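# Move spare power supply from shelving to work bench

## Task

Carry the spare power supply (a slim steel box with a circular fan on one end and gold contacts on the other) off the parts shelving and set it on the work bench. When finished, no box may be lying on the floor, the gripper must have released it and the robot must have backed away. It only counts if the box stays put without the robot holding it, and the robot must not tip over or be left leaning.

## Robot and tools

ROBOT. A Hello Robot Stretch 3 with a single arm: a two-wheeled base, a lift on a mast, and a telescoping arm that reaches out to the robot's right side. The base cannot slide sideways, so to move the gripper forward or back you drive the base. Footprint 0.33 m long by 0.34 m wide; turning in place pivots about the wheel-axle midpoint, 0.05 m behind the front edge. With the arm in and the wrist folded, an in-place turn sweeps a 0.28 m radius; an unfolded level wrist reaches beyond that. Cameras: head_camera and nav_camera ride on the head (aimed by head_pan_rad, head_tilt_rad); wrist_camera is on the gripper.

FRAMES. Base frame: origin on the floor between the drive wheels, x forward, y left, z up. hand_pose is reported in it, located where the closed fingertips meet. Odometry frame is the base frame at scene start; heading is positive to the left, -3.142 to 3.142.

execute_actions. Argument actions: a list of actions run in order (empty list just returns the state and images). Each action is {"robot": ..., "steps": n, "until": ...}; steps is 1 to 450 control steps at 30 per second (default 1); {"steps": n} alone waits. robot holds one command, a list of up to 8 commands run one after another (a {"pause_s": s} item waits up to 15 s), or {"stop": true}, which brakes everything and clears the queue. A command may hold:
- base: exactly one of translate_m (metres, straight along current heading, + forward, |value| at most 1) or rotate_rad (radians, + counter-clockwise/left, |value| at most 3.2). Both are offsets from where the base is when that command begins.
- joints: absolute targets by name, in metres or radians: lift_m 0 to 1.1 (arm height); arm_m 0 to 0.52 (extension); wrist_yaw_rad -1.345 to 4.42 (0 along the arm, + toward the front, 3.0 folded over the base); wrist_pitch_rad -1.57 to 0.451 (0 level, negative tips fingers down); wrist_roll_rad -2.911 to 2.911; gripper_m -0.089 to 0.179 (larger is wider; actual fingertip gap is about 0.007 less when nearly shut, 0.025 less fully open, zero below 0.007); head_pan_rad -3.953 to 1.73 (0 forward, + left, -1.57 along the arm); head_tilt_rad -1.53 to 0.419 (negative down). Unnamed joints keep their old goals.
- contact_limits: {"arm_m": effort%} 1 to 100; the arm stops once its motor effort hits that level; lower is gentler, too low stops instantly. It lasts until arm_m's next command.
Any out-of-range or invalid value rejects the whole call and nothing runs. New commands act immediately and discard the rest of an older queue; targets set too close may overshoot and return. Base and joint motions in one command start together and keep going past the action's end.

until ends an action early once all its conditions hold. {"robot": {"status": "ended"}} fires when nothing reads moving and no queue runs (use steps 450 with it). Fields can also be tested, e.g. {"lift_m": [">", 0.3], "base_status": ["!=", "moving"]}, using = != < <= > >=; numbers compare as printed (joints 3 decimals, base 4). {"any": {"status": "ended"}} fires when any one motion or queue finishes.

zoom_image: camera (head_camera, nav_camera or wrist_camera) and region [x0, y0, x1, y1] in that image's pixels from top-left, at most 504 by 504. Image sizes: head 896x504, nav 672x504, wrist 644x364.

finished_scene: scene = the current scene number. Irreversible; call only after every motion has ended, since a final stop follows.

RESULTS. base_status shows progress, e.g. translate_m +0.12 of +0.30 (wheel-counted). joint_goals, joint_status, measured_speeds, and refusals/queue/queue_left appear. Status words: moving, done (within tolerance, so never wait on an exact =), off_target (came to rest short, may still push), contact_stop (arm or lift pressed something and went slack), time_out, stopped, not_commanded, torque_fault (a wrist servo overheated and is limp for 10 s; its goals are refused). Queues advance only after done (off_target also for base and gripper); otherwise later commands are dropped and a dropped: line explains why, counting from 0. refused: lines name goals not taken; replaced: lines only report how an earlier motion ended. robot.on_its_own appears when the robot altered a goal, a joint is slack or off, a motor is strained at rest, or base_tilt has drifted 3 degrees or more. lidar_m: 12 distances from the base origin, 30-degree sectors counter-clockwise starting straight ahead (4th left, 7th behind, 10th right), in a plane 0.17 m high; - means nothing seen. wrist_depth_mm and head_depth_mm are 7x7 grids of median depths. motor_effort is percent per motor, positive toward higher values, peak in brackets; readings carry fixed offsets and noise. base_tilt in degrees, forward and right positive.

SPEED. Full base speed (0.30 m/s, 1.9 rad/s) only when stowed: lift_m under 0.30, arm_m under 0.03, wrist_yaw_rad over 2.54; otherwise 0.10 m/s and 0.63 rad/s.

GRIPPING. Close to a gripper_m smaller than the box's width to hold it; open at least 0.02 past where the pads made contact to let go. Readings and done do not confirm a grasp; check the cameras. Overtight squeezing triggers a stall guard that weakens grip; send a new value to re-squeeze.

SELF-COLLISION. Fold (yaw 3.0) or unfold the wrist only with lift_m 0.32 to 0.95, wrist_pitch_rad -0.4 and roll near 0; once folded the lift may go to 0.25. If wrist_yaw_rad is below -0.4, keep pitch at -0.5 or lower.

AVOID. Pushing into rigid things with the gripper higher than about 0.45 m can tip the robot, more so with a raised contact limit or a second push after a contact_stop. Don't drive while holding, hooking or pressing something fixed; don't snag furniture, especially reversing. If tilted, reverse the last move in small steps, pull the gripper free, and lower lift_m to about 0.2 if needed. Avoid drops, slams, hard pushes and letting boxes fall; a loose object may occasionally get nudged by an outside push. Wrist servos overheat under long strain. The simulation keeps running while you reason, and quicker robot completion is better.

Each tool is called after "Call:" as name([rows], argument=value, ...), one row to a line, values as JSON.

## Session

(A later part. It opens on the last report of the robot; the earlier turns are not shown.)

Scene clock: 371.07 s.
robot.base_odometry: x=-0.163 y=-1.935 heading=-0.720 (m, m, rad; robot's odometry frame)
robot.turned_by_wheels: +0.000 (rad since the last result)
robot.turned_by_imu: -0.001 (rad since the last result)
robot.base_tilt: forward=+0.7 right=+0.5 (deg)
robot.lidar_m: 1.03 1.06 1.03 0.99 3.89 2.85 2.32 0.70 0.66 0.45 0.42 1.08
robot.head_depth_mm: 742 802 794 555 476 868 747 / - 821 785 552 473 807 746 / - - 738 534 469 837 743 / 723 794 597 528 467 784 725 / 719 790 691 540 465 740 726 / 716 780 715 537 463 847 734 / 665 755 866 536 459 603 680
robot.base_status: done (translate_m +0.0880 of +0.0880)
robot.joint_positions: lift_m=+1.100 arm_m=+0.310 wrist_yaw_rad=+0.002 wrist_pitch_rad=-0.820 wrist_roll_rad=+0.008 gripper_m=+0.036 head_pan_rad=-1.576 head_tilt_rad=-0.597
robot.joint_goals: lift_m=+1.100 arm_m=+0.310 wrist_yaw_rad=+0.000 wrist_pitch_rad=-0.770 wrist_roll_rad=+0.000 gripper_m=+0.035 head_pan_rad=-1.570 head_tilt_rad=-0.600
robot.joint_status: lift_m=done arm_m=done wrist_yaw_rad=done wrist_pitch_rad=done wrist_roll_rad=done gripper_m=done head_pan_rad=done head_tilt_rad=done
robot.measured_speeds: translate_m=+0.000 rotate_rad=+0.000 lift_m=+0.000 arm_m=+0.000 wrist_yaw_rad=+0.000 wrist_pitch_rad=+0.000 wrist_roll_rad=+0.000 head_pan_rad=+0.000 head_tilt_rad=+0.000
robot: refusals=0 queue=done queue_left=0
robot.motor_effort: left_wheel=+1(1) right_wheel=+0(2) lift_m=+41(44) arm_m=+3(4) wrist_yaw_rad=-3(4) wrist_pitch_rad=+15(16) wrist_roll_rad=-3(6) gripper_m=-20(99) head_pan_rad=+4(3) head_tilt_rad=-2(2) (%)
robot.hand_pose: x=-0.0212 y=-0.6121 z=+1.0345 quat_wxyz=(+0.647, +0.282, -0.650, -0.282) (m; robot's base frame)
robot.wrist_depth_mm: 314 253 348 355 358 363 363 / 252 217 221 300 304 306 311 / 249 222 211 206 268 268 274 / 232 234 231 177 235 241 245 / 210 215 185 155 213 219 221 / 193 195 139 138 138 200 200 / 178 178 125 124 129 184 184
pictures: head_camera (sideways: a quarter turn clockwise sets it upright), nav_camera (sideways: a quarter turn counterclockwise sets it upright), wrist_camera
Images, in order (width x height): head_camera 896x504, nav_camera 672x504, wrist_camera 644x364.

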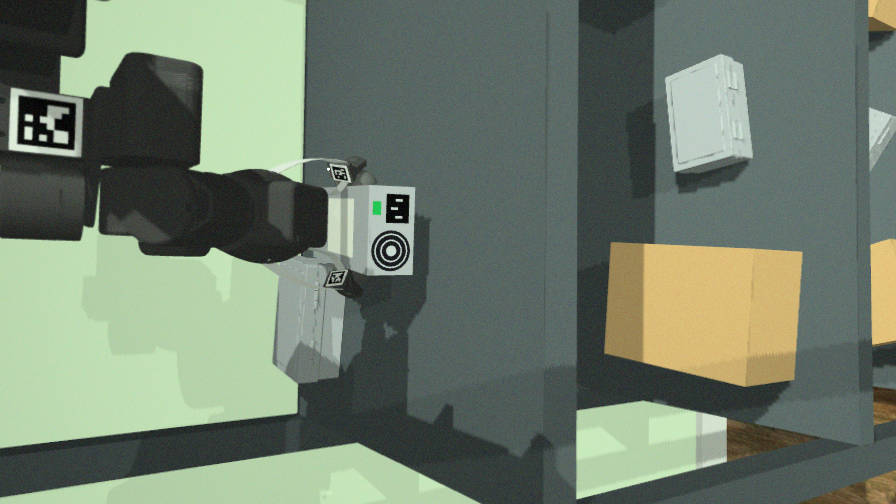

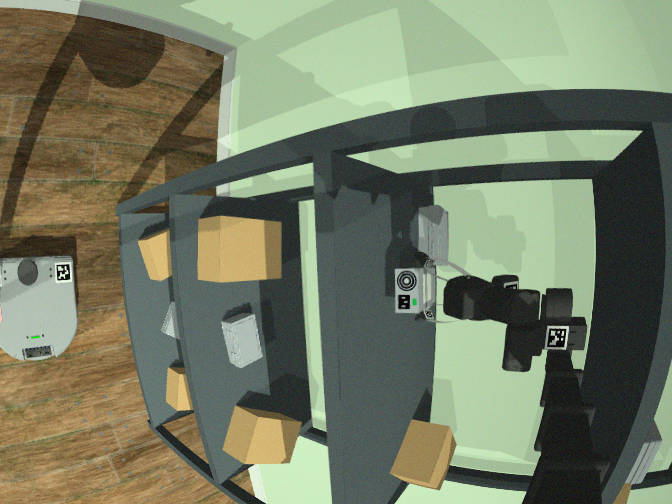

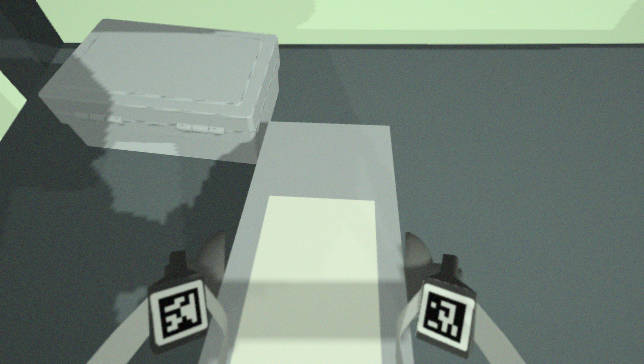

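Call:
execute_actions([
  {"robot":[{"joints":{"arm_m":0.23}},{"joints":{"lift_m":1.07}},{"joints":{"gripper_m":0.125}},{"joints":{"arm_m":0.268,"lift_m":1.068}},{"joints":{"gripper_m":0.04}},{"pause_s":0.5},{"joints":{"lift_m":1.1,"wrist_pitch_rad":-0.65}}],"steps":450,"until":{"robot":{"status":"ended"}}},
  {"steps":450,"until":{"robot":{"status":"ended"}}},
])

Scene clock: 382.93 s.
robot.base_odometry: x=-0.163 y=-1.935 heading=-0.720 (m, m, rad; robot's odometry frame)
robot.turned_by_wheels: +0.000 (rad since the last result)
robot.turned_by_imu: +0.000 (rad since the last result)
robot.base_tilt: forward=+0.6 right=+0.5 (deg)
robot.lidar_m: 1.03 1.06 1.03 0.99 3.89 2.85 2.31 0.70 0.66 0.45 0.42 1.08
robot.head_depth_mm: - 787 749 559 476 864 766 / - - 722 553 473 805 745 / 704 - - 502 470 834 740 / 712 787 691 496 467 785 727 / 719 794 693 543 465 741 725 / 717 779 719 539 462 850 732 / 669 757 868 536 459 602 683
robot.base_status: done (translate_m +0.0880 of +0.0880)
robot.joint_positions: lift_m=+1.072 arm_m=+0.230 wrist_yaw_rad=+0.001 wrist_pitch_rad=-0.769 wrist_roll_rad=+0.013 gripper_m=+0.036 head_pan_rad=-1.576 head_tilt_rad=-0.597
robot.joint_goals: lift_m=+1.072 arm_m=+0.230 wrist_yaw_rad=+0.000 wrist_pitch_rad=-0.770 wrist_roll_rad=+0.000 gripper_m=+0.035 head_pan_rad=-1.570 head_tilt_rad=-0.600
robot.joint_status: lift_m=contact_stop arm_m=done wrist_yaw_rad=done wrist_pitch_rad=done wrist_roll_rad=done gripper_m=done head_pan_rad=done head_tilt_rad=done
robot.measured_speeds: translate_m=+0.000 rotate_rad=+0.000 lift_m=+0.002 arm_m=+0.000 wrist_yaw_rad=+0.000 wrist_pitch_rad=+0.000 wrist_roll_rad=+0.000 head_pan_rad=+0.000 head_tilt_rad=+0.000
robot: refusals=0 queue=dropped queue_left=0
robot.on_its_own: lift_m is slack since a contact_stop, until your next command for it
robot.motor_effort: left_wheel=+0(0) right_wheel=+0(2) lift_m=+28(42) arm_m=+0(7) wrist_yaw_rad=-2(4) wrist_pitch_rad=+0(15) wrist_roll_rad=-5(5) gripper_m=-19(19) head_pan_rad=+3(3) head_tilt_rad=-2(1) (%)
robot.hand_pose: x=-0.0214 y=-0.5423 z=+1.0155 quat_wxyz=(+0.651, +0.264, -0.659, -0.267) (m; robot's base frame)
robot.wrist_depth_mm: 336 248 248 344 341 345 348 / 289 271 268 286 292 292 294 / 247 247 249 192 248 255 256 / 216 219 214 170 217 224 225 / 196 196 159 151 196 199 200 / 177 180 137 138 139 181 182 / 163 160 126 126 129 166 166
pictures: head_camera (sideways: a quarter turn clockwise sets it upright), nav_camera (sideways: a quarter turn counterclockwise sets it upright), wrist_camera
dropped: robot: command 1 of its queue: lift_m: contact_stop
Images, in order (width x height): head_camera 896x504, nav_camera 672x504, wrist_camera 644x364.

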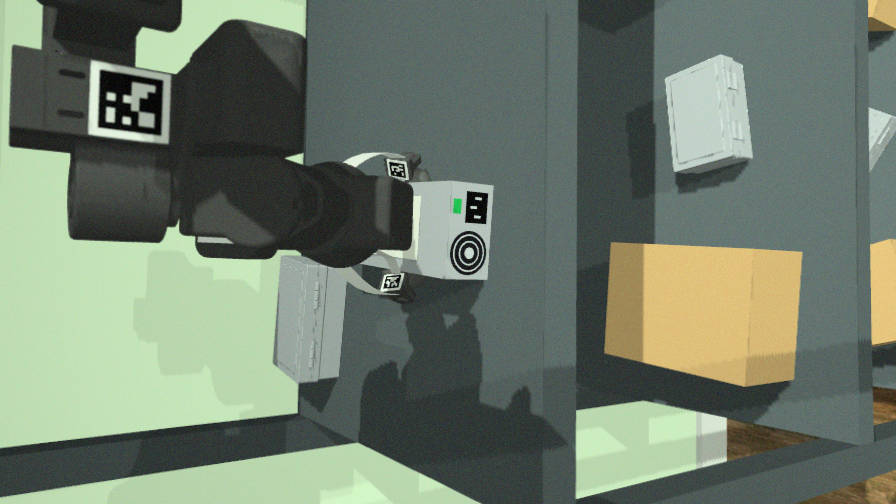

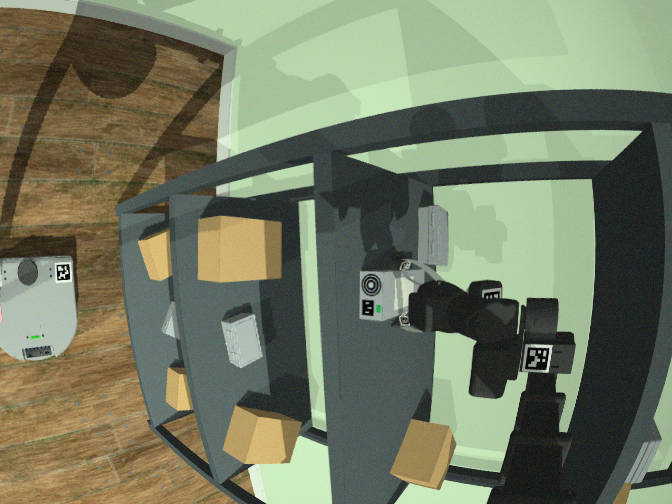

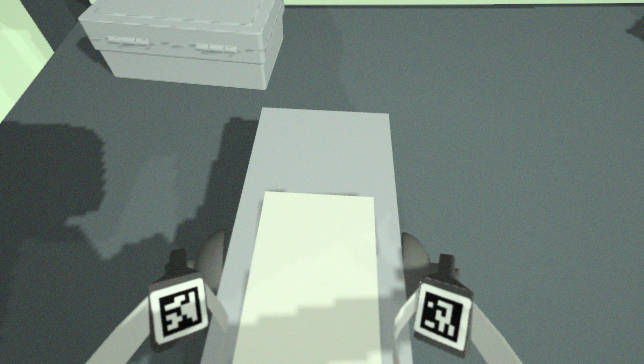

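Call:
execute_actions([
  {"robot":[{"joints":{"gripper_m":0.125,"lift_m":1.072}},{"joints":{"arm_m":0.262}},{"joints":{"gripper_m":0.04}},{"pause_s":0.5},{"joints":{"lift_m":1.1,"wrist_pitch_rad":-0.65}}],"steps":450,"until":{"robot":{"status":"ended"}}},
  {"steps":450,"until":{"robot":{"status":"ended"}}},
])

Scene clock: 396.43 s.
robot.base_odometry: x=-0.163 y=-1.935 heading=-0.720 (m, m, rad; robot's odometry frame)
robot.turned_by_wheels: +0.000 (rad since the last result)
robot.turned_by_imu: +0.000 (rad since the last result)
robot.base_tilt: forward=+0.6 right=+0.6 (deg)
robot.lidar_m: 1.03 1.07 1.04 0.99 3.89 2.84 2.31 0.70 0.66 0.45 0.42 1.08
robot.head_depth_mm: 744 817 793 556 475 864 749 / - 826 785 553 472 806 745 / - - 697 507 469 836 741 / 720 792 548 504 467 785 725 / 715 793 692 542 465 740 728 / 718 782 716 538 462 846 734 / 669 756 868 535 461 603 682
robot.base_status: done (translate_m +0.0880 of +0.0880)
robot.joint_positions: lift_m=+1.100 arm_m=+0.262 wrist_yaw_rad=+0.002 wrist_pitch_rad=-0.712 wrist_roll_rad=+0.006 gripper_m=+0.041 head_pan_rad=-1.576 head_tilt_rad=-0.597
robot.joint_goals: lift_m=+1.100 arm_m=+0.262 wrist_yaw_rad=+0.000 wrist_pitch_rad=-0.650 wrist_roll_rad=+0.000 gripper_m=+0.040 head_pan_rad=-1.570 head_tilt_rad=-0.600
robot.joint_status: lift_m=done arm_m=done wrist_yaw_rad=done wrist_pitch_rad=off_target wrist_roll_rad=done gripper_m=done head_pan_rad=done head_tilt_rad=done
robot.measured_speeds: translate_m=+0.000 rotate_rad=+0.000 lift_m=+0.000 arm_m=+0.000 wrist_yaw_rad=+0.000 wrist_pitch_rad=+0.000 wrist_roll_rad=+0.000 head_pan_rad=+0.000 head_tilt_rad=+0.000
robot: refusals=0 queue=dropped queue_left=0
robot.motor_effort: left_wheel=+1(2) right_wheel=+0(2) lift_m=+40(43) arm_m=+3(5) wrist_yaw_rad=-1(2) wrist_pitch_rad=+18(22) wrist_roll_rad=-3(5) gripper_m=-17(99) head_pan_rad=+3(3) head_tilt_rad=-2(2) (%)
robot.hand_pose: x=-0.0213 y=-0.5849 z=+1.0526 quat_wxyz=(+0.661, +0.246, -0.664, -0.247) (m; robot's base frame)
robot.wrist_depth_mm: 308 389 390 386 393 402 401 / 337 272 273 367 370 378 380 / 415 262 248 315 317 320 326 / 263 270 258 155 267 279 280 / 236 236 146 146 232 247 247 / 213 216 137 137 138 220 222 / 191 192 130 130 133 201 201
pictures: head_camera (sideways: a quarter turn clockwise sets it upright), nav_camera (sideways: a quarter turn counterclockwise sets it upright), wrist_camera
Images, in order (width x height): head_camera 896x504, nav_camera 672x504, wrist_camera 644x364.

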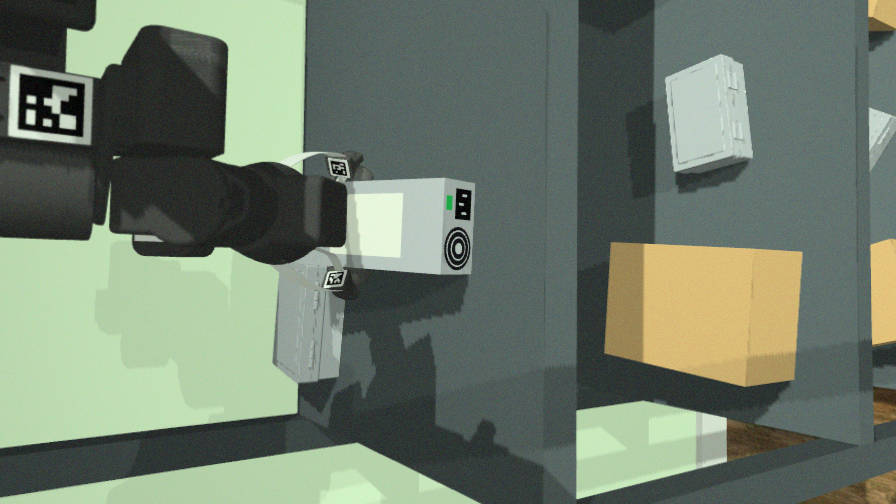

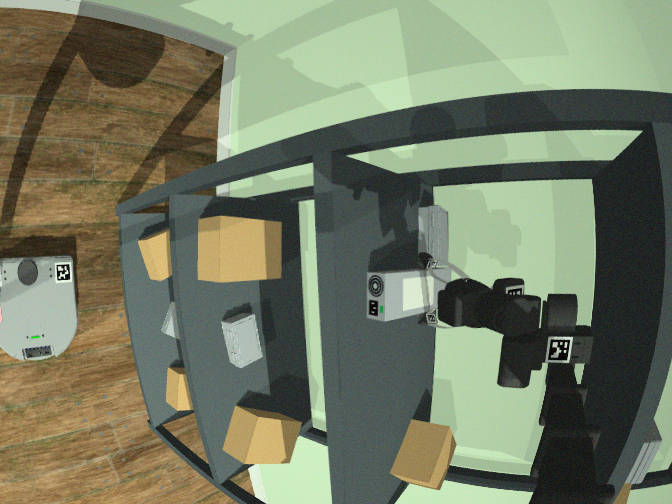

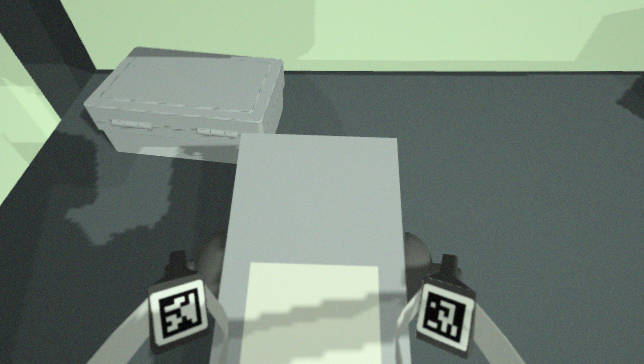

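Call:
execute_actions([
  {"robot":[{"joints":{"wrist_pitch_rad":-0.72}},{"joints":{"lift_m":1.074,"wrist_pitch_rad":-0.77}}],"steps":200,"until":{"robot":{"status":"ended"}}},
  {"robot":[{"joints":{"gripper_m":0.125,"lift_m":1.074}},{"joints":{"arm_m":0.246}},{"joints":{"gripper_m":0.045}},{"pause_s":0.5},{"joints":{"lift_m":1.1,"wrist_pitch_rad":-0.70}}],"steps":450,"until":{"robot":{"status":"ended"}}},
  {"steps":450,"until":{"robot":{"status":"ended"}}},
])

Scene clock: 423.53 s.
robot.base_odometry: x=-0.163 y=-1.935 heading=-0.720 (m, m, rad; robot's odometry frame)
robot.turned_by_wheels: +0.000 (rad since the last result)
robot.turned_by_imu: +0.000 (rad since the last result)
robot.base_tilt: forward=+0.6 right=+0.6 (deg)
robot.lidar_m: 1.03 1.07 1.04 0.99 3.88 2.85 2.32 0.71 0.66 0.45 0.42 1.08
robot.head_depth_mm: 741 819 793 556 476 866 749 / - - 784 553 472 806 747 / - - 739 501 470 837 743 / 716 793 686 501 467 785 723 / 717 795 696 540 464 738 726 / 717 780 715 537 463 847 732 / 668 755 867 536 459 603 684
robot.base_status: done (translate_m +0.0880 of +0.0880)
robot.joint_positions: lift_m=+1.100 arm_m=+0.246 wrist_yaw_rad=+0.001 wrist_pitch_rad=-0.762 wrist_roll_rad=+0.006 gripper_m=+0.046 head_pan_rad=-1.576 head_tilt_rad=-0.597
robot.joint_goals: lift_m=+1.100 arm_m=+0.246 wrist_yaw_rad=+0.000 wrist_pitch_rad=-0.700 wrist_roll_rad=+0.000 gripper_m=+0.045 head_pan_rad=-1.570 head_tilt_rad=-0.600
robot.joint_status: lift_m=done arm_m=done wrist_yaw_rad=done wrist_pitch_rad=off_target wrist_roll_rad=done gripper_m=done head_pan_rad=done head_tilt_rad=done
robot.measured_speeds: translate_m=+0.000 rotate_rad=+0.000 lift_m=+0.000 arm_m=+0.000 wrist_yaw_rad=+0.000 wrist_pitch_rad=+0.000 wrist_roll_rad=+0.000 head_pan_rad=+0.000 head_tilt_rad=+0.000
robot: refusals=0 queue=dropped queue_left=0
robot.motor_effort: left_wheel=-1(0) right_wheel=+0(1) lift_m=+41(44) arm_m=-2(4) wrist_yaw_rad=-2(3) wrist_pitch_rad=+18(21) wrist_roll_rad=-2(2) gripper_m=-17(99) head_pan_rad=+2(3) head_tilt_rad=-2(1) (%)
robot.hand_pose: x=-0.0213 y=-0.5601 z=+1.0439 quat_wxyz=(+0.655, +0.263, -0.658, -0.264) (m; robot's base frame)
robot.wrist_depth_mm: 327 299 292 406 417 413 416 / 400 260 261 330 337 342 345 / 287 282 272 168 283 297 294 / 249 251 243 156 253 259 264 / 224 224 149 147 225 234 235 / 204 205 138 139 140 210 212 / 187 185 131 131 135 192 192
pictures: head_camera (sideways: a quarter turn clockwise sets it upright), nav_camera (sideways: a quarter turn counterclockwise sets it upright), wrist_camera
Images, in order (width x height): head_camera 896x504, nav_camera 672x504, wrist_camera 644x364.

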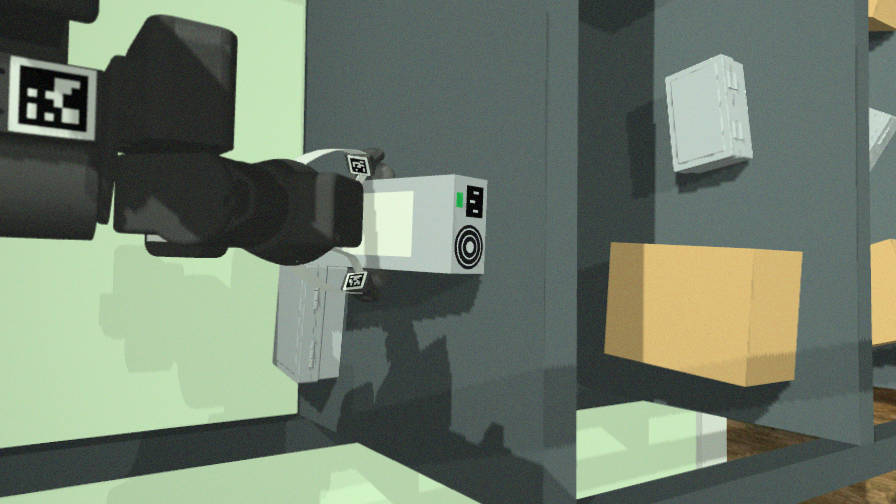

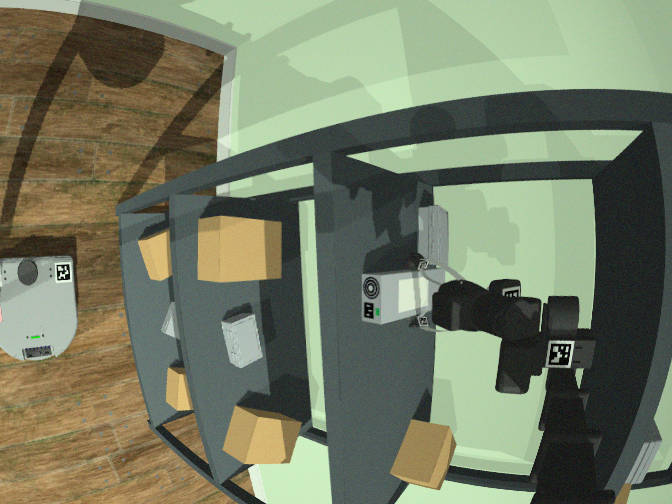

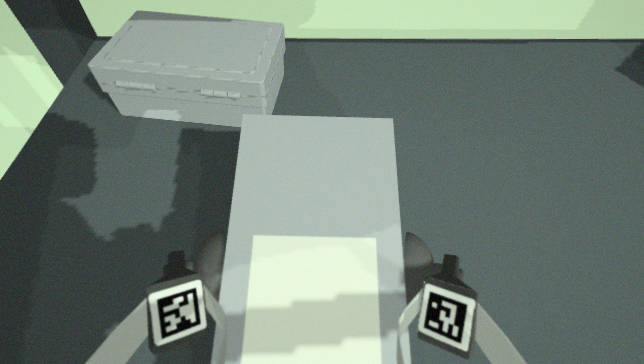

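Call:
execute_actions([
  {"robot":[{"joints":{"lift_m":1.074,"wrist_pitch_rad":-0.77}}],"steps":200,"until":{"robot":{"status":"ended"}}},
  {"robot":[{"joints":{"gripper_m":0.125,"lift_m":1.074}}],"steps":450,"until":{"robot":{"status":"ended"}}},
])

Scene clock: 436.60 s.
robot.base_odometry: x=-0.163 y=-1.935 heading=-0.720 (m, m, rad; robot's odometry frame)
robot.turned_by_wheels: +0.000 (rad since the last result)
robot.turned_by_imu: +0.000 (rad since the last result)
robot.base_tilt: forward=+0.7 right=+0.6 (deg)
robot.lidar_m: 1.03 1.06 1.03 0.99 3.89 2.85 2.31 0.70 0.66 0.45 0.42 1.08
robot.head_depth_mm: - 787 789 556 476 864 766 / - - 743 552 473 805 745 / 701 - - 499 470 835 743 / 710 785 689 485 468 786 723 / 718 792 692 532 465 739 727 / 715 779 716 537 462 850 734 / 666 754 867 535 459 604 682
robot.base_status: done (translate_m +0.0880 of +0.0880)
robot.joint_positions: lift_m=+1.074 arm_m=+0.246 wrist_yaw_rad=+0.001 wrist_pitch_rad=-0.780 wrist_roll_rad=+0.006 gripper_m=+0.125 head_pan_rad=-1.576 head_tilt_rad=-0.597
robot.joint_goals: lift_m=+1.074 arm_m=+0.246 wrist_yaw_rad=+0.000 wrist_pitch_rad=-0.770 wrist_roll_rad=+0.000 gripper_m=+0.125 head_pan_rad=-1.570 head_tilt_rad=-0.600
robot.joint_status: lift_m=done arm_m=done wrist_yaw_rad=done wrist_pitch_rad=done wrist_roll_rad=done gripper_m=done head_pan_rad=done head_tilt_rad=done
robot.measured_speeds: translate_m=+0.000 rotate_rad=+0.000 lift_m=+0.000 arm_m=+0.000 wrist_yaw_rad=+0.000 wrist_pitch_rad=+0.000 wrist_roll_rad=+0.000 head_pan_rad=+0.000 head_tilt_rad=+0.000
robot: refusals=0 queue=done queue_left=0
robot.motor_effort: left_wheel=+0(1) right_wheel=+0(0) lift_m=+25(43) arm_m=-1(3) wrist_yaw_rad=-2(2) wrist_pitch_rad=+3(19) wrist_roll_rad=-2(2) gripper_m=+0(95) head_pan_rad=+4(3) head_tilt_rad=-2(1) (%)
robot.hand_pose: x=-0.0213 y=-0.5563 z=+1.0156 quat_wxyz=(+0.652, +0.269, -0.655, -0.270) (m; robot's base frame)
robot.wrist_depth_mm: 315 233 236 334 338 342 342 / 276 260 256 282 288 287 294 / 240 242 245 248 250 253 254 / 213 216 208 169 215 222 224 / 191 198 158 151 195 200 200 / 175 - 141 138 159 181 182 / - 158 127 126 131 - 167
pictures: head_camera (sideways: a quarter turn clockwise sets it upright), nav_camera (sideways: a quarter turn counterclockwise sets it upright), wrist_camera
Images, in order (width x height): head_camera 896x504, nav_camera 672x504, wrist_camera 644x364.

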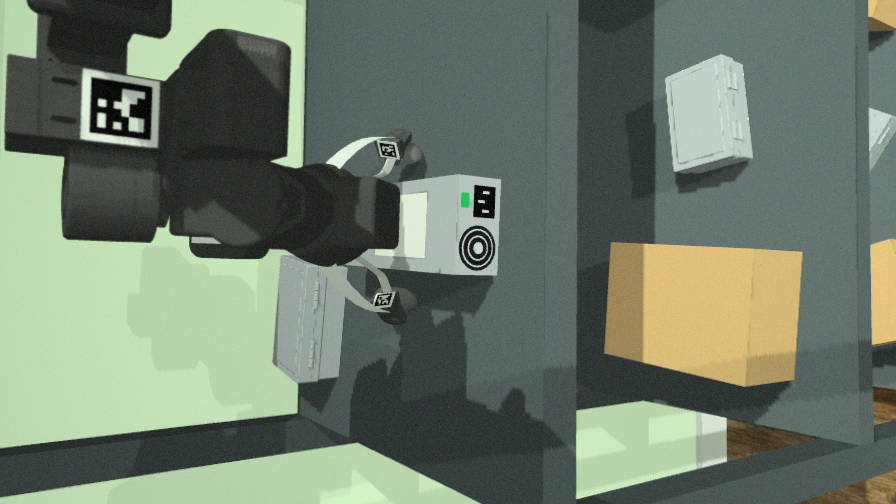

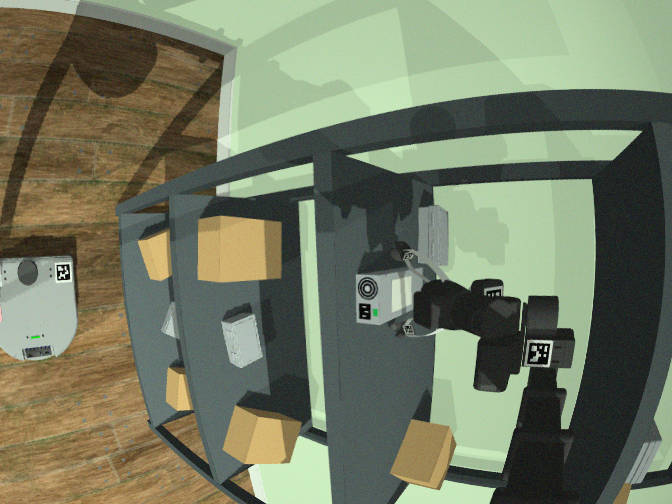

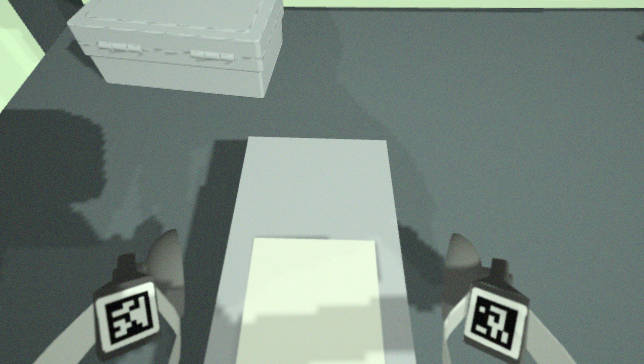

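Call:
execute_actions([
  {"robot":[{"joints":{"arm_m":0.227}},{"joints":{"gripper_m":0.04}},{"pause_s":0.5},{"joints":{"lift_m":1.1,"wrist_pitch_rad":-0.70}}],"steps":450,"until":{"robot":{"status":"ended"}}},
  {"steps":450,"until":{"robot":{"status":"ended"}}},
])

Scene clock: 448.03 s.
robot.base_odometry: x=-0.163 y=-1.935 heading=-0.720 (m, m, rad; robot's odometry frame)
robot.turned_by_wheels: +0.000 (rad since the last result)
robot.turned_by_imu: +0.000 (rad since the last result)
robot.base_tilt: forward=+0.6 right=+0.5 (deg)
robot.lidar_m: 1.03 1.07 1.04 0.99 3.87 2.85 2.32 0.70 0.66 0.45 0.42 1.08
robot.head_depth_mm: 742 - 793 557 474 869 751 / - - 785 552 473 808 742 / - - - 486 471 834 744 / 718 793 698 483 466 782 723 / 718 794 694 542 464 742 728 / 715 780 717 539 462 844 734 / 669 756 864 536 459 605 680
robot.base_status: done (translate_m +0.0880 of +0.0880)
robot.joint_positions: lift_m=+1.100 arm_m=+0.227 wrist_yaw_rad=+0.001 wrist_pitch_rad=-0.765 wrist_roll_rad=+0.006 gripper_m=+0.041 head_pan_rad=-1.576 head_tilt_rad=-0.597
robot.joint_goals: lift_m=+1.100 arm_m=+0.227 wrist_yaw_rad=+0.000 wrist_pitch_rad=-0.700 wrist_roll_rad=+0.000 gripper_m=+0.040 head_pan_rad=-1.570 head_tilt_rad=-0.600
robot.joint_status: lift_m=done arm_m=done wrist_yaw_rad=done wrist_pitch_rad=off_target wrist_roll_rad=done gripper_m=done head_pan_rad=done head_tilt_rad=done
robot.measured_speeds: translate_m=+0.000 rotate_rad=+0.000 lift_m=+0.000 arm_m=+0.000 wrist_yaw_rad=+0.000 wrist_pitch_rad=+0.000 wrist_roll_rad=+0.000 head_pan_rad=+0.000 head_tilt_rad=+0.000
robot: refusals=0 queue=dropped queue_left=0
robot.motor_effort: left_wheel=+0(0) right_wheel=+0(1) lift_m=+41(45) arm_m=-2(4) wrist_yaw_rad=-2(2) wrist_pitch_rad=+19(21) wrist_roll_rad=-2(2) gripper_m=-18(99) head_pan_rad=+3(3) head_tilt_rad=-1(1) (%)
robot.hand_pose: x=-0.0214 y=-0.5405 z=+1.0434 quat_wxyz=(+0.654, +0.264, -0.657, -0.265) (m; robot's base frame)
robot.wrist_depth_mm: 344 288 288 407 414 427 430 / 471 289 269 329 335 339 343 / 287 280 281 202 295 294 297 / 246 250 244 175 251 259 264 / 223 226 161 154 226 231 234 / 202 205 137 138 138 210 212 / 185 186 124 125 126 191 192
pictures: head_camera (sideways: a quarter turn clockwise sets it upright), nav_camera (sideways: a quarter turn counterclockwise sets it upright), wrist_camera
Images, in order (width x height): head_camera 896x504, nav_camera 672x504, wrist_camera 644x364.

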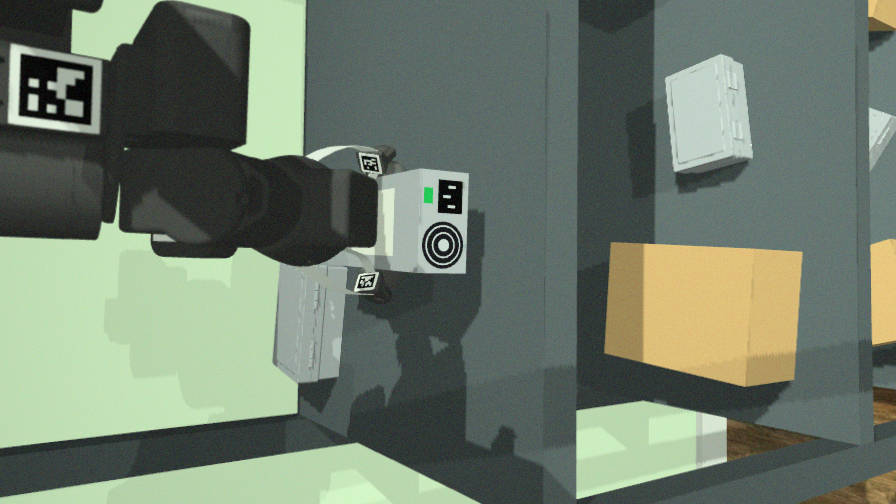

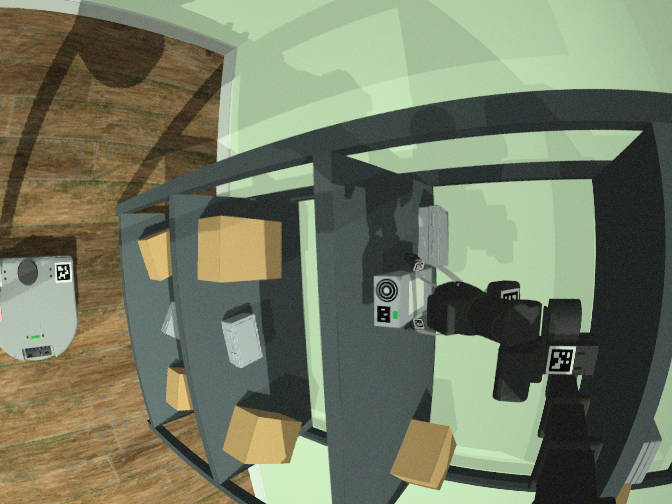

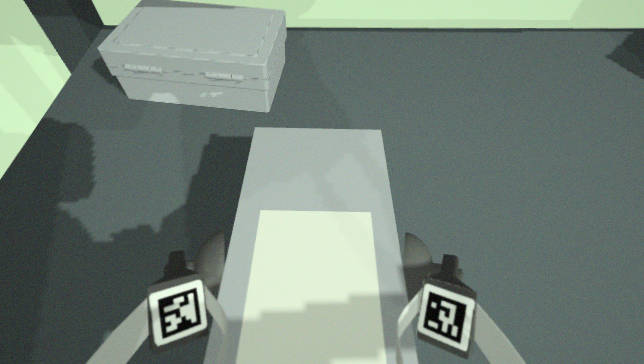

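Call:
execute_actions([
  {"robot":[{"joints":{"arm_m":0.0,"wrist_pitch_rad":-0.74}},{"base":{"rotate_rad":-0.75},"joints":{"head_pan_rad":-3.14,"head_tilt_rad":-0.5}},{"base":{"translate_m":-0.89},"joints":{"lift_m":0.95}},{"base":{"rotate_rad":-0.74}}],"steps":450,"until":{"robot":{"status":"ended"}}},
  {"steps":450,"until":{"robot":{"status":"ended"}}},
])

Scene clock: 481.53 s.
robot.base_odometry: x=-0.163 y=-1.935 heading=-0.720 (m, m, rad; robot's odometry frame)
robot.turned_by_wheels: +0.000 (rad since the last result)
robot.turned_by_imu: +0.000 (rad since the last result)
robot.base_tilt: forward=+0.7 right=+0.6 (deg)
robot.lidar_m: 1.03 1.06 1.03 0.99 3.87 2.85 2.32 0.70 0.66 0.45 0.42 1.08
robot.head_depth_mm: - - - - - - 751 / - - - - - - 734 / - - - - - - 733 / 719 795 844 523 - - 723 / 720 797 693 540 465 741 727 / 718 780 717 538 462 849 735 / 667 755 867 536 460 602 682
robot.base_status: done (translate_m +0.0880 of +0.0880)
robot.joint_positions: lift_m=+1.100 arm_m=+0.003 wrist_yaw_rad=+0.001 wrist_pitch_rad=-0.796 wrist_roll_rad=+0.005 gripper_m=+0.041 head_pan_rad=-1.576 head_tilt_rad=-0.597
robot.joint_goals: lift_m=+1.100 arm_m=+0.000 wrist_yaw_rad=+0.000 wrist_pitch_rad=-0.740 wrist_roll_rad=+0.000 gripper_m=+0.040 head_pan_rad=-1.570 head_tilt_rad=-0.600
robot.joint_status: lift_m=done arm_m=done wrist_yaw_rad=done wrist_pitch_rad=off_target wrist_roll_rad=done gripper_m=done head_pan_rad=done head_tilt_rad=done
robot.measured_speeds: translate_m=+0.000 rotate_rad=+0.000 lift_m=+0.000 arm_m=+0.000 wrist_yaw_rad=+0.000 wrist_pitch_rad=+0.000 wrist_roll_rad=+0.000 head_pan_rad=+0.000 head_tilt_rad=+0.000
robot: refusals=0 queue=dropped queue_left=0
robot.motor_effort: left_wheel=+1(1) right_wheel=+0(0) lift_m=+41(41) arm_m=-2(6) wrist_yaw_rad=-2(3) wrist_pitch_rad=+16(19) wrist_roll_rad=-2(2) gripper_m=-17(18) head_pan_rad=+3(2) head_tilt_rad=-1(2) (%)
robot.hand_pose: x=-0.0214 y=-0.3102 z=+1.0382 quat_wxyz=(+0.651, +0.274, -0.653, -0.275) (m; robot's base frame)
robot.wrist_depth_mm: 672 361 358 367 374 375 378 / 769 310 312 317 319 321 322 / 273 273 273 279 278 284 283 / 247 248 245 177 255 258 258 / 302 - 163 155 712 723 672 / - 416 138 138 139 671 675 / - - 125 124 126 926 779
pictures: head_camera (sideways: a quarter turn clockwise sets it upright), nav_camera (sideways: a quarter turn counterclockwise sets it upright), wrist_camera
dropped: robot: command 0 of its queue: wrist_pitch_rad: off_target
Images, in order (width x height): head_camera 896x504, nav_camera 672x504, wrist_camera 644x364.

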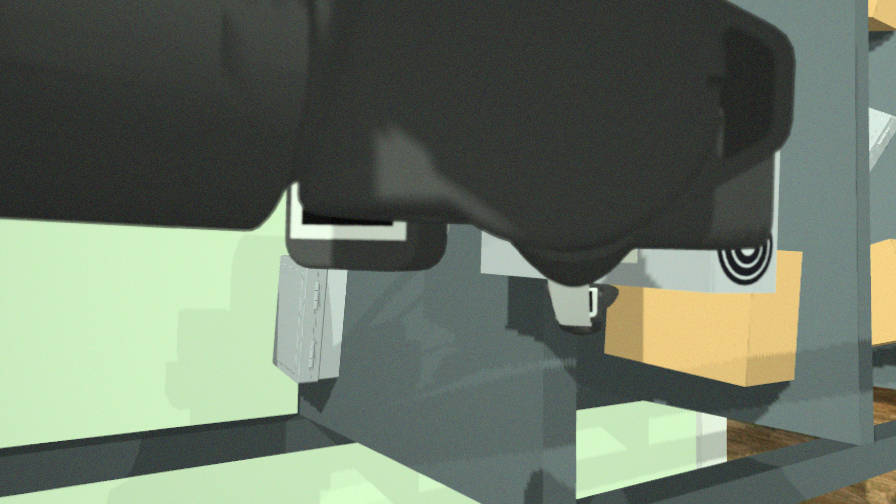

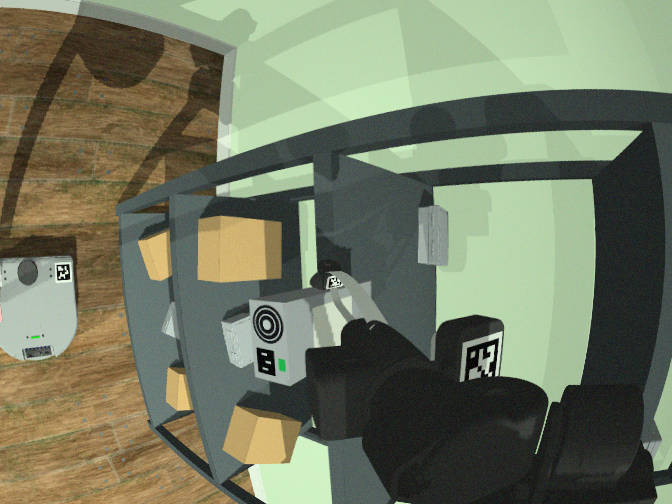

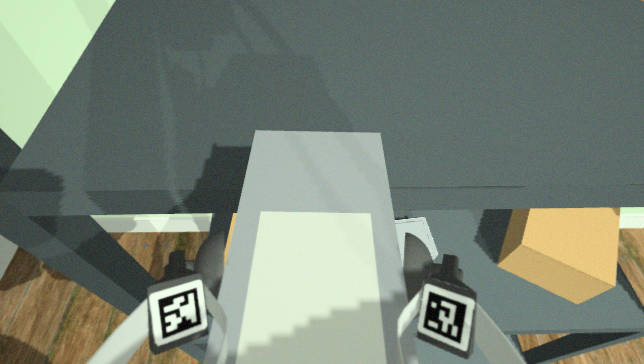

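Call:
execute_actions([
  {"robot":[{"base":{"rotate_rad":-0.75},"joints":{"head_pan_rad":-3.14,"head_tilt_rad":-0.5}},{"base":{"translate_m":-0.89}},{"base":{"rotate_rad":-0.74},"joints":{"lift_m":0.95}}],"steps":450,"until":{"robot":{"status":"ended"}}},
  {"steps":450,"until":{"robot":{"status":"ended"}}},
])

Scene clock: 501.87 s.
robot.base_odometry: x=-0.253 y=-1.049 heading=-2.210 (m, m, rad; robot's odometry frame)
robot.turned_by_wheels: -1.490 (rad since the last result)
robot.turned_by_imu: -1.524 (rad since the last result)
robot.base_tilt: forward=+0.6 right=+0.6 (deg)
robot.lidar_m: 1.01 1.25 1.71 1.21 0.58 0.66 2.54 2.81 2.15 1.66 2.05 1.55
robot.head_depth_mm: 2693 2839 3127 1519 - - - / 2697 2934 3192 2758 - - - / 2702 2837 3239 2694 - - - / 2669 2876 3320 2640 2016 1502 - / 2791 2964 3185 2640 1945 1541 - / 2808 2996 3271 2607 1949 1529 - / 2744 3048 3256 2579 1920 1535 -
robot.base_status: done (rotate_rad -0.7399 of -0.7400)
robot.joint_positions: lift_m=+0.950 arm_m=+0.003 wrist_yaw_rad=+0.001 wrist_pitch_rad=-0.796 wrist_roll_rad=+0.005 gripper_m=+0.041 head_pan_rad=-3.133 head_tilt_rad=-0.507
robot.joint_goals: lift_m=+0.950 arm_m=+0.000 wrist_yaw_rad=+0.000 wrist_pitch_rad=-0.740 wrist_roll_rad=+0.000 gripper_m=+0.040 head_pan_rad=-3.140 head_tilt_rad=-0.500
robot.joint_status: lift_m=done arm_m=done wrist_yaw_rad=done wrist_pitch_rad=off_target wrist_roll_rad=done gripper_m=done head_pan_rad=done head_tilt_rad=done
robot.measured_speeds: translate_m=+0.000 rotate_rad=+0.000 lift_m=+0.000 arm_m=+0.000 wrist_yaw_rad=+0.000 wrist_pitch_rad=+0.000 wrist_roll_rad=+0.000 head_pan_rad=+0.000 head_tilt_rad=+0.000
robot: refusals=0 queue=done queue_left=0
robot.motor_effort: left_wheel=+1(6) right_wheel=-1(6) lift_m=+31(44) arm_m=-2(3) wrist_yaw_rad=-2(2) wrist_pitch_rad=+16(16) wrist_roll_rad=-2(2) gripper_m=-17(18) head_pan_rad=-3(43) head_tilt_rad=+4(17) (%)
robot.hand_pose: x=-0.0214 y=-0.3102 z=+0.8886 quat_wxyz=(+0.651, +0.274, -0.653, -0.275) (m; robot's base frame)
robot.wrist_depth_mm: - - - - - - - / - - - - - - - / - - - - - - - / - - - 177 - - - / - - 161 155 - - - / - - 137 138 139 - - / 992 979 125 125 125 - -
pictures: head_camera (sideways: a quarter turn clockwise sets it upright), nav_camera (sideways: a quarter turn counterclockwise sets it upright), wrist_camera
Images, in order (width x height): head_camera 896x504, nav_camera 672x504, wrist_camera 644x364.

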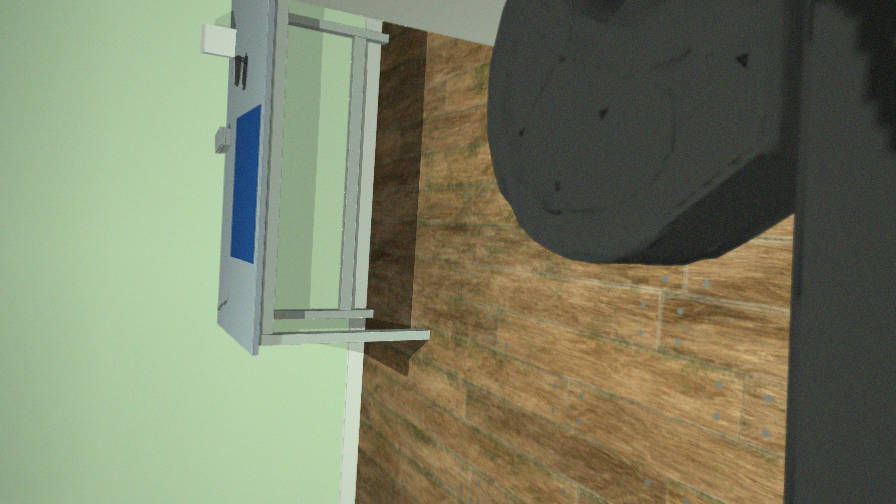

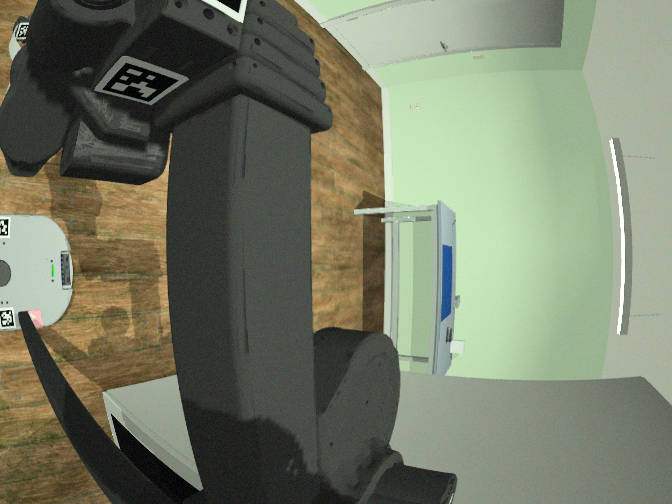

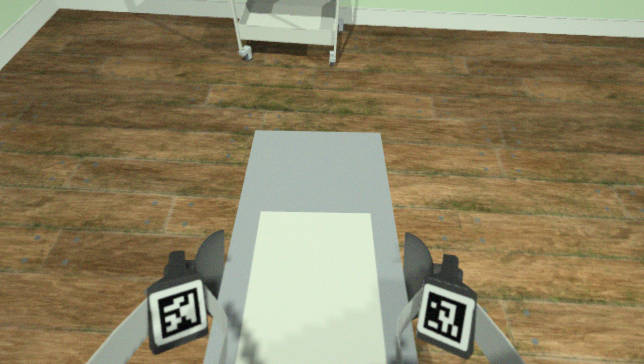

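Call:
execute_actions([
  {"robot":[{"base":{"translate_m":-1.0}},{"base":{"translate_m":-1.0}},{"base":{"rotate_rad":-1.57},"joints":{"head_pan_rad":-1.57,"head_tilt_rad":-0.8}}],"steps":450,"until":{"robot":{"status":"ended"}}},
  {"steps":450,"until":{"robot":{"status":"ended"}}},
])

Scene clock: 539.47 s.
robot.base_odometry: x=+0.940 y=+0.556 heading=+2.503 (m, m, rad; robot's odometry frame)
robot.turned_by_wheels: -1.570 (rad since the last result)
robot.turned_by_imu: -1.610 (rad since the last result)
robot.base_tilt: forward=+0.7 right=+0.6 (deg)
robot.lidar_m: 1.98 2.10 2.52 3.02 0.81 0.89 1.75 1.12 1.17 1.14 0.61 1.82
robot.head_depth_mm: 1046 1139 932 803 - - 1099 / 1048 1154 928 765 - - 1102 / 1057 1159 923 760 - - 1105 / 1063 1165 917 757 - 391 1115 / 1066 1152 915 735 1457 1294 1129 / 1075 1152 912 732 1464 1285 1135 / 1077 1179 904 728 1450 1220 1128
robot.base_status: done (rotate_rad -1.5699 of -1.5700)
robot.joint_positions: lift_m=+0.950 arm_m=+0.003 wrist_yaw_rad=+0.001 wrist_pitch_rad=-0.796 wrist_roll_rad=+0.005 gripper_m=+0.041 head_pan_rad=-1.577 head_tilt_rad=-0.790
robot.joint_goals: lift_m=+0.950 arm_m=+0.000 wrist_yaw_rad=+0.000 wrist_pitch_rad=-0.740 wrist_roll_rad=+0.000 gripper_m=+0.040 head_pan_rad=-1.570 head_tilt_rad=-0.800
robot.joint_status: lift_m=done arm_m=done wrist_yaw_rad=done wrist_pitch_rad=off_target wrist_roll_rad=done gripper_m=done head_pan_rad=done head_tilt_rad=done
robot.measured_speeds: translate_m=+0.000 rotate_rad=+0.000 lift_m=+0.000 arm_m=+0.000 wrist_yaw_rad=+0.000 wrist_pitch_rad=+0.000 wrist_roll_rad=+0.000 head_pan_rad=+0.000 head_tilt_rad=+0.000
robot: refusals=0 queue=done queue_left=0
robot.motor_effort: left_wheel=+2(6) right_wheel=-1(5) lift_m=+31(32) arm_m=-3(2) wrist_yaw_rad=-1(2) wrist_pitch_rad=+16(16) wrist_roll_rad=-2(2) gripper_m=-18(17) head_pan_rad=+3(42) head_tilt_rad=-5(28) (%)
robot.hand_pose: x=-0.0214 y=-0.3102 z=+0.8886 quat_wxyz=(+0.651, +0.274, -0.653, -0.275) (m; robot's base frame)
robot.wrist_depth_mm: 493 506 510 512 517 519 533 / 422 435 438 441 443 450 454 / 380 385 383 386 388 394 398 / 476 - 361 177 362 364 375 / - - 163 155 - - - / - - 138 139 139 - - / 991 979 124 124 127 - -
pictures: head_camera (sideways: a quarter turn clockwise sets it upright), nav_camera (sideways: a quarter turn counterclockwise sets it upright), wrist_camera
Images, in order (width x height): head_camera 896x504, nav_camera 672x504, wrist_camera 644x364.

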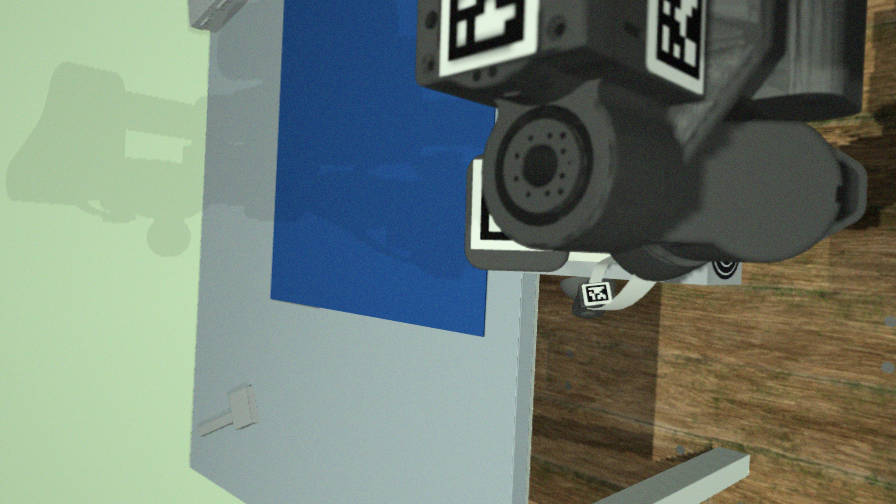

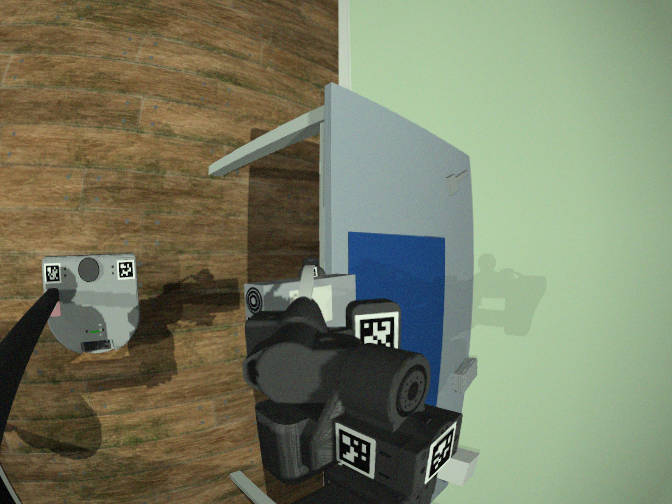

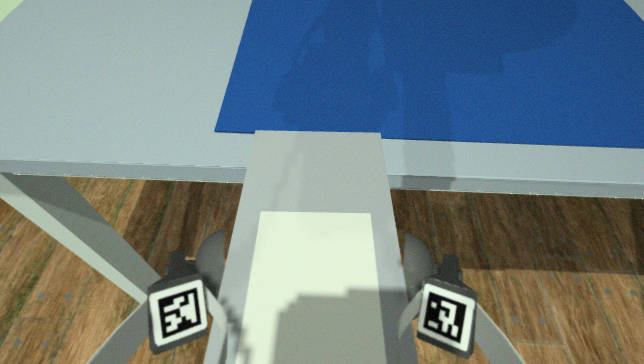

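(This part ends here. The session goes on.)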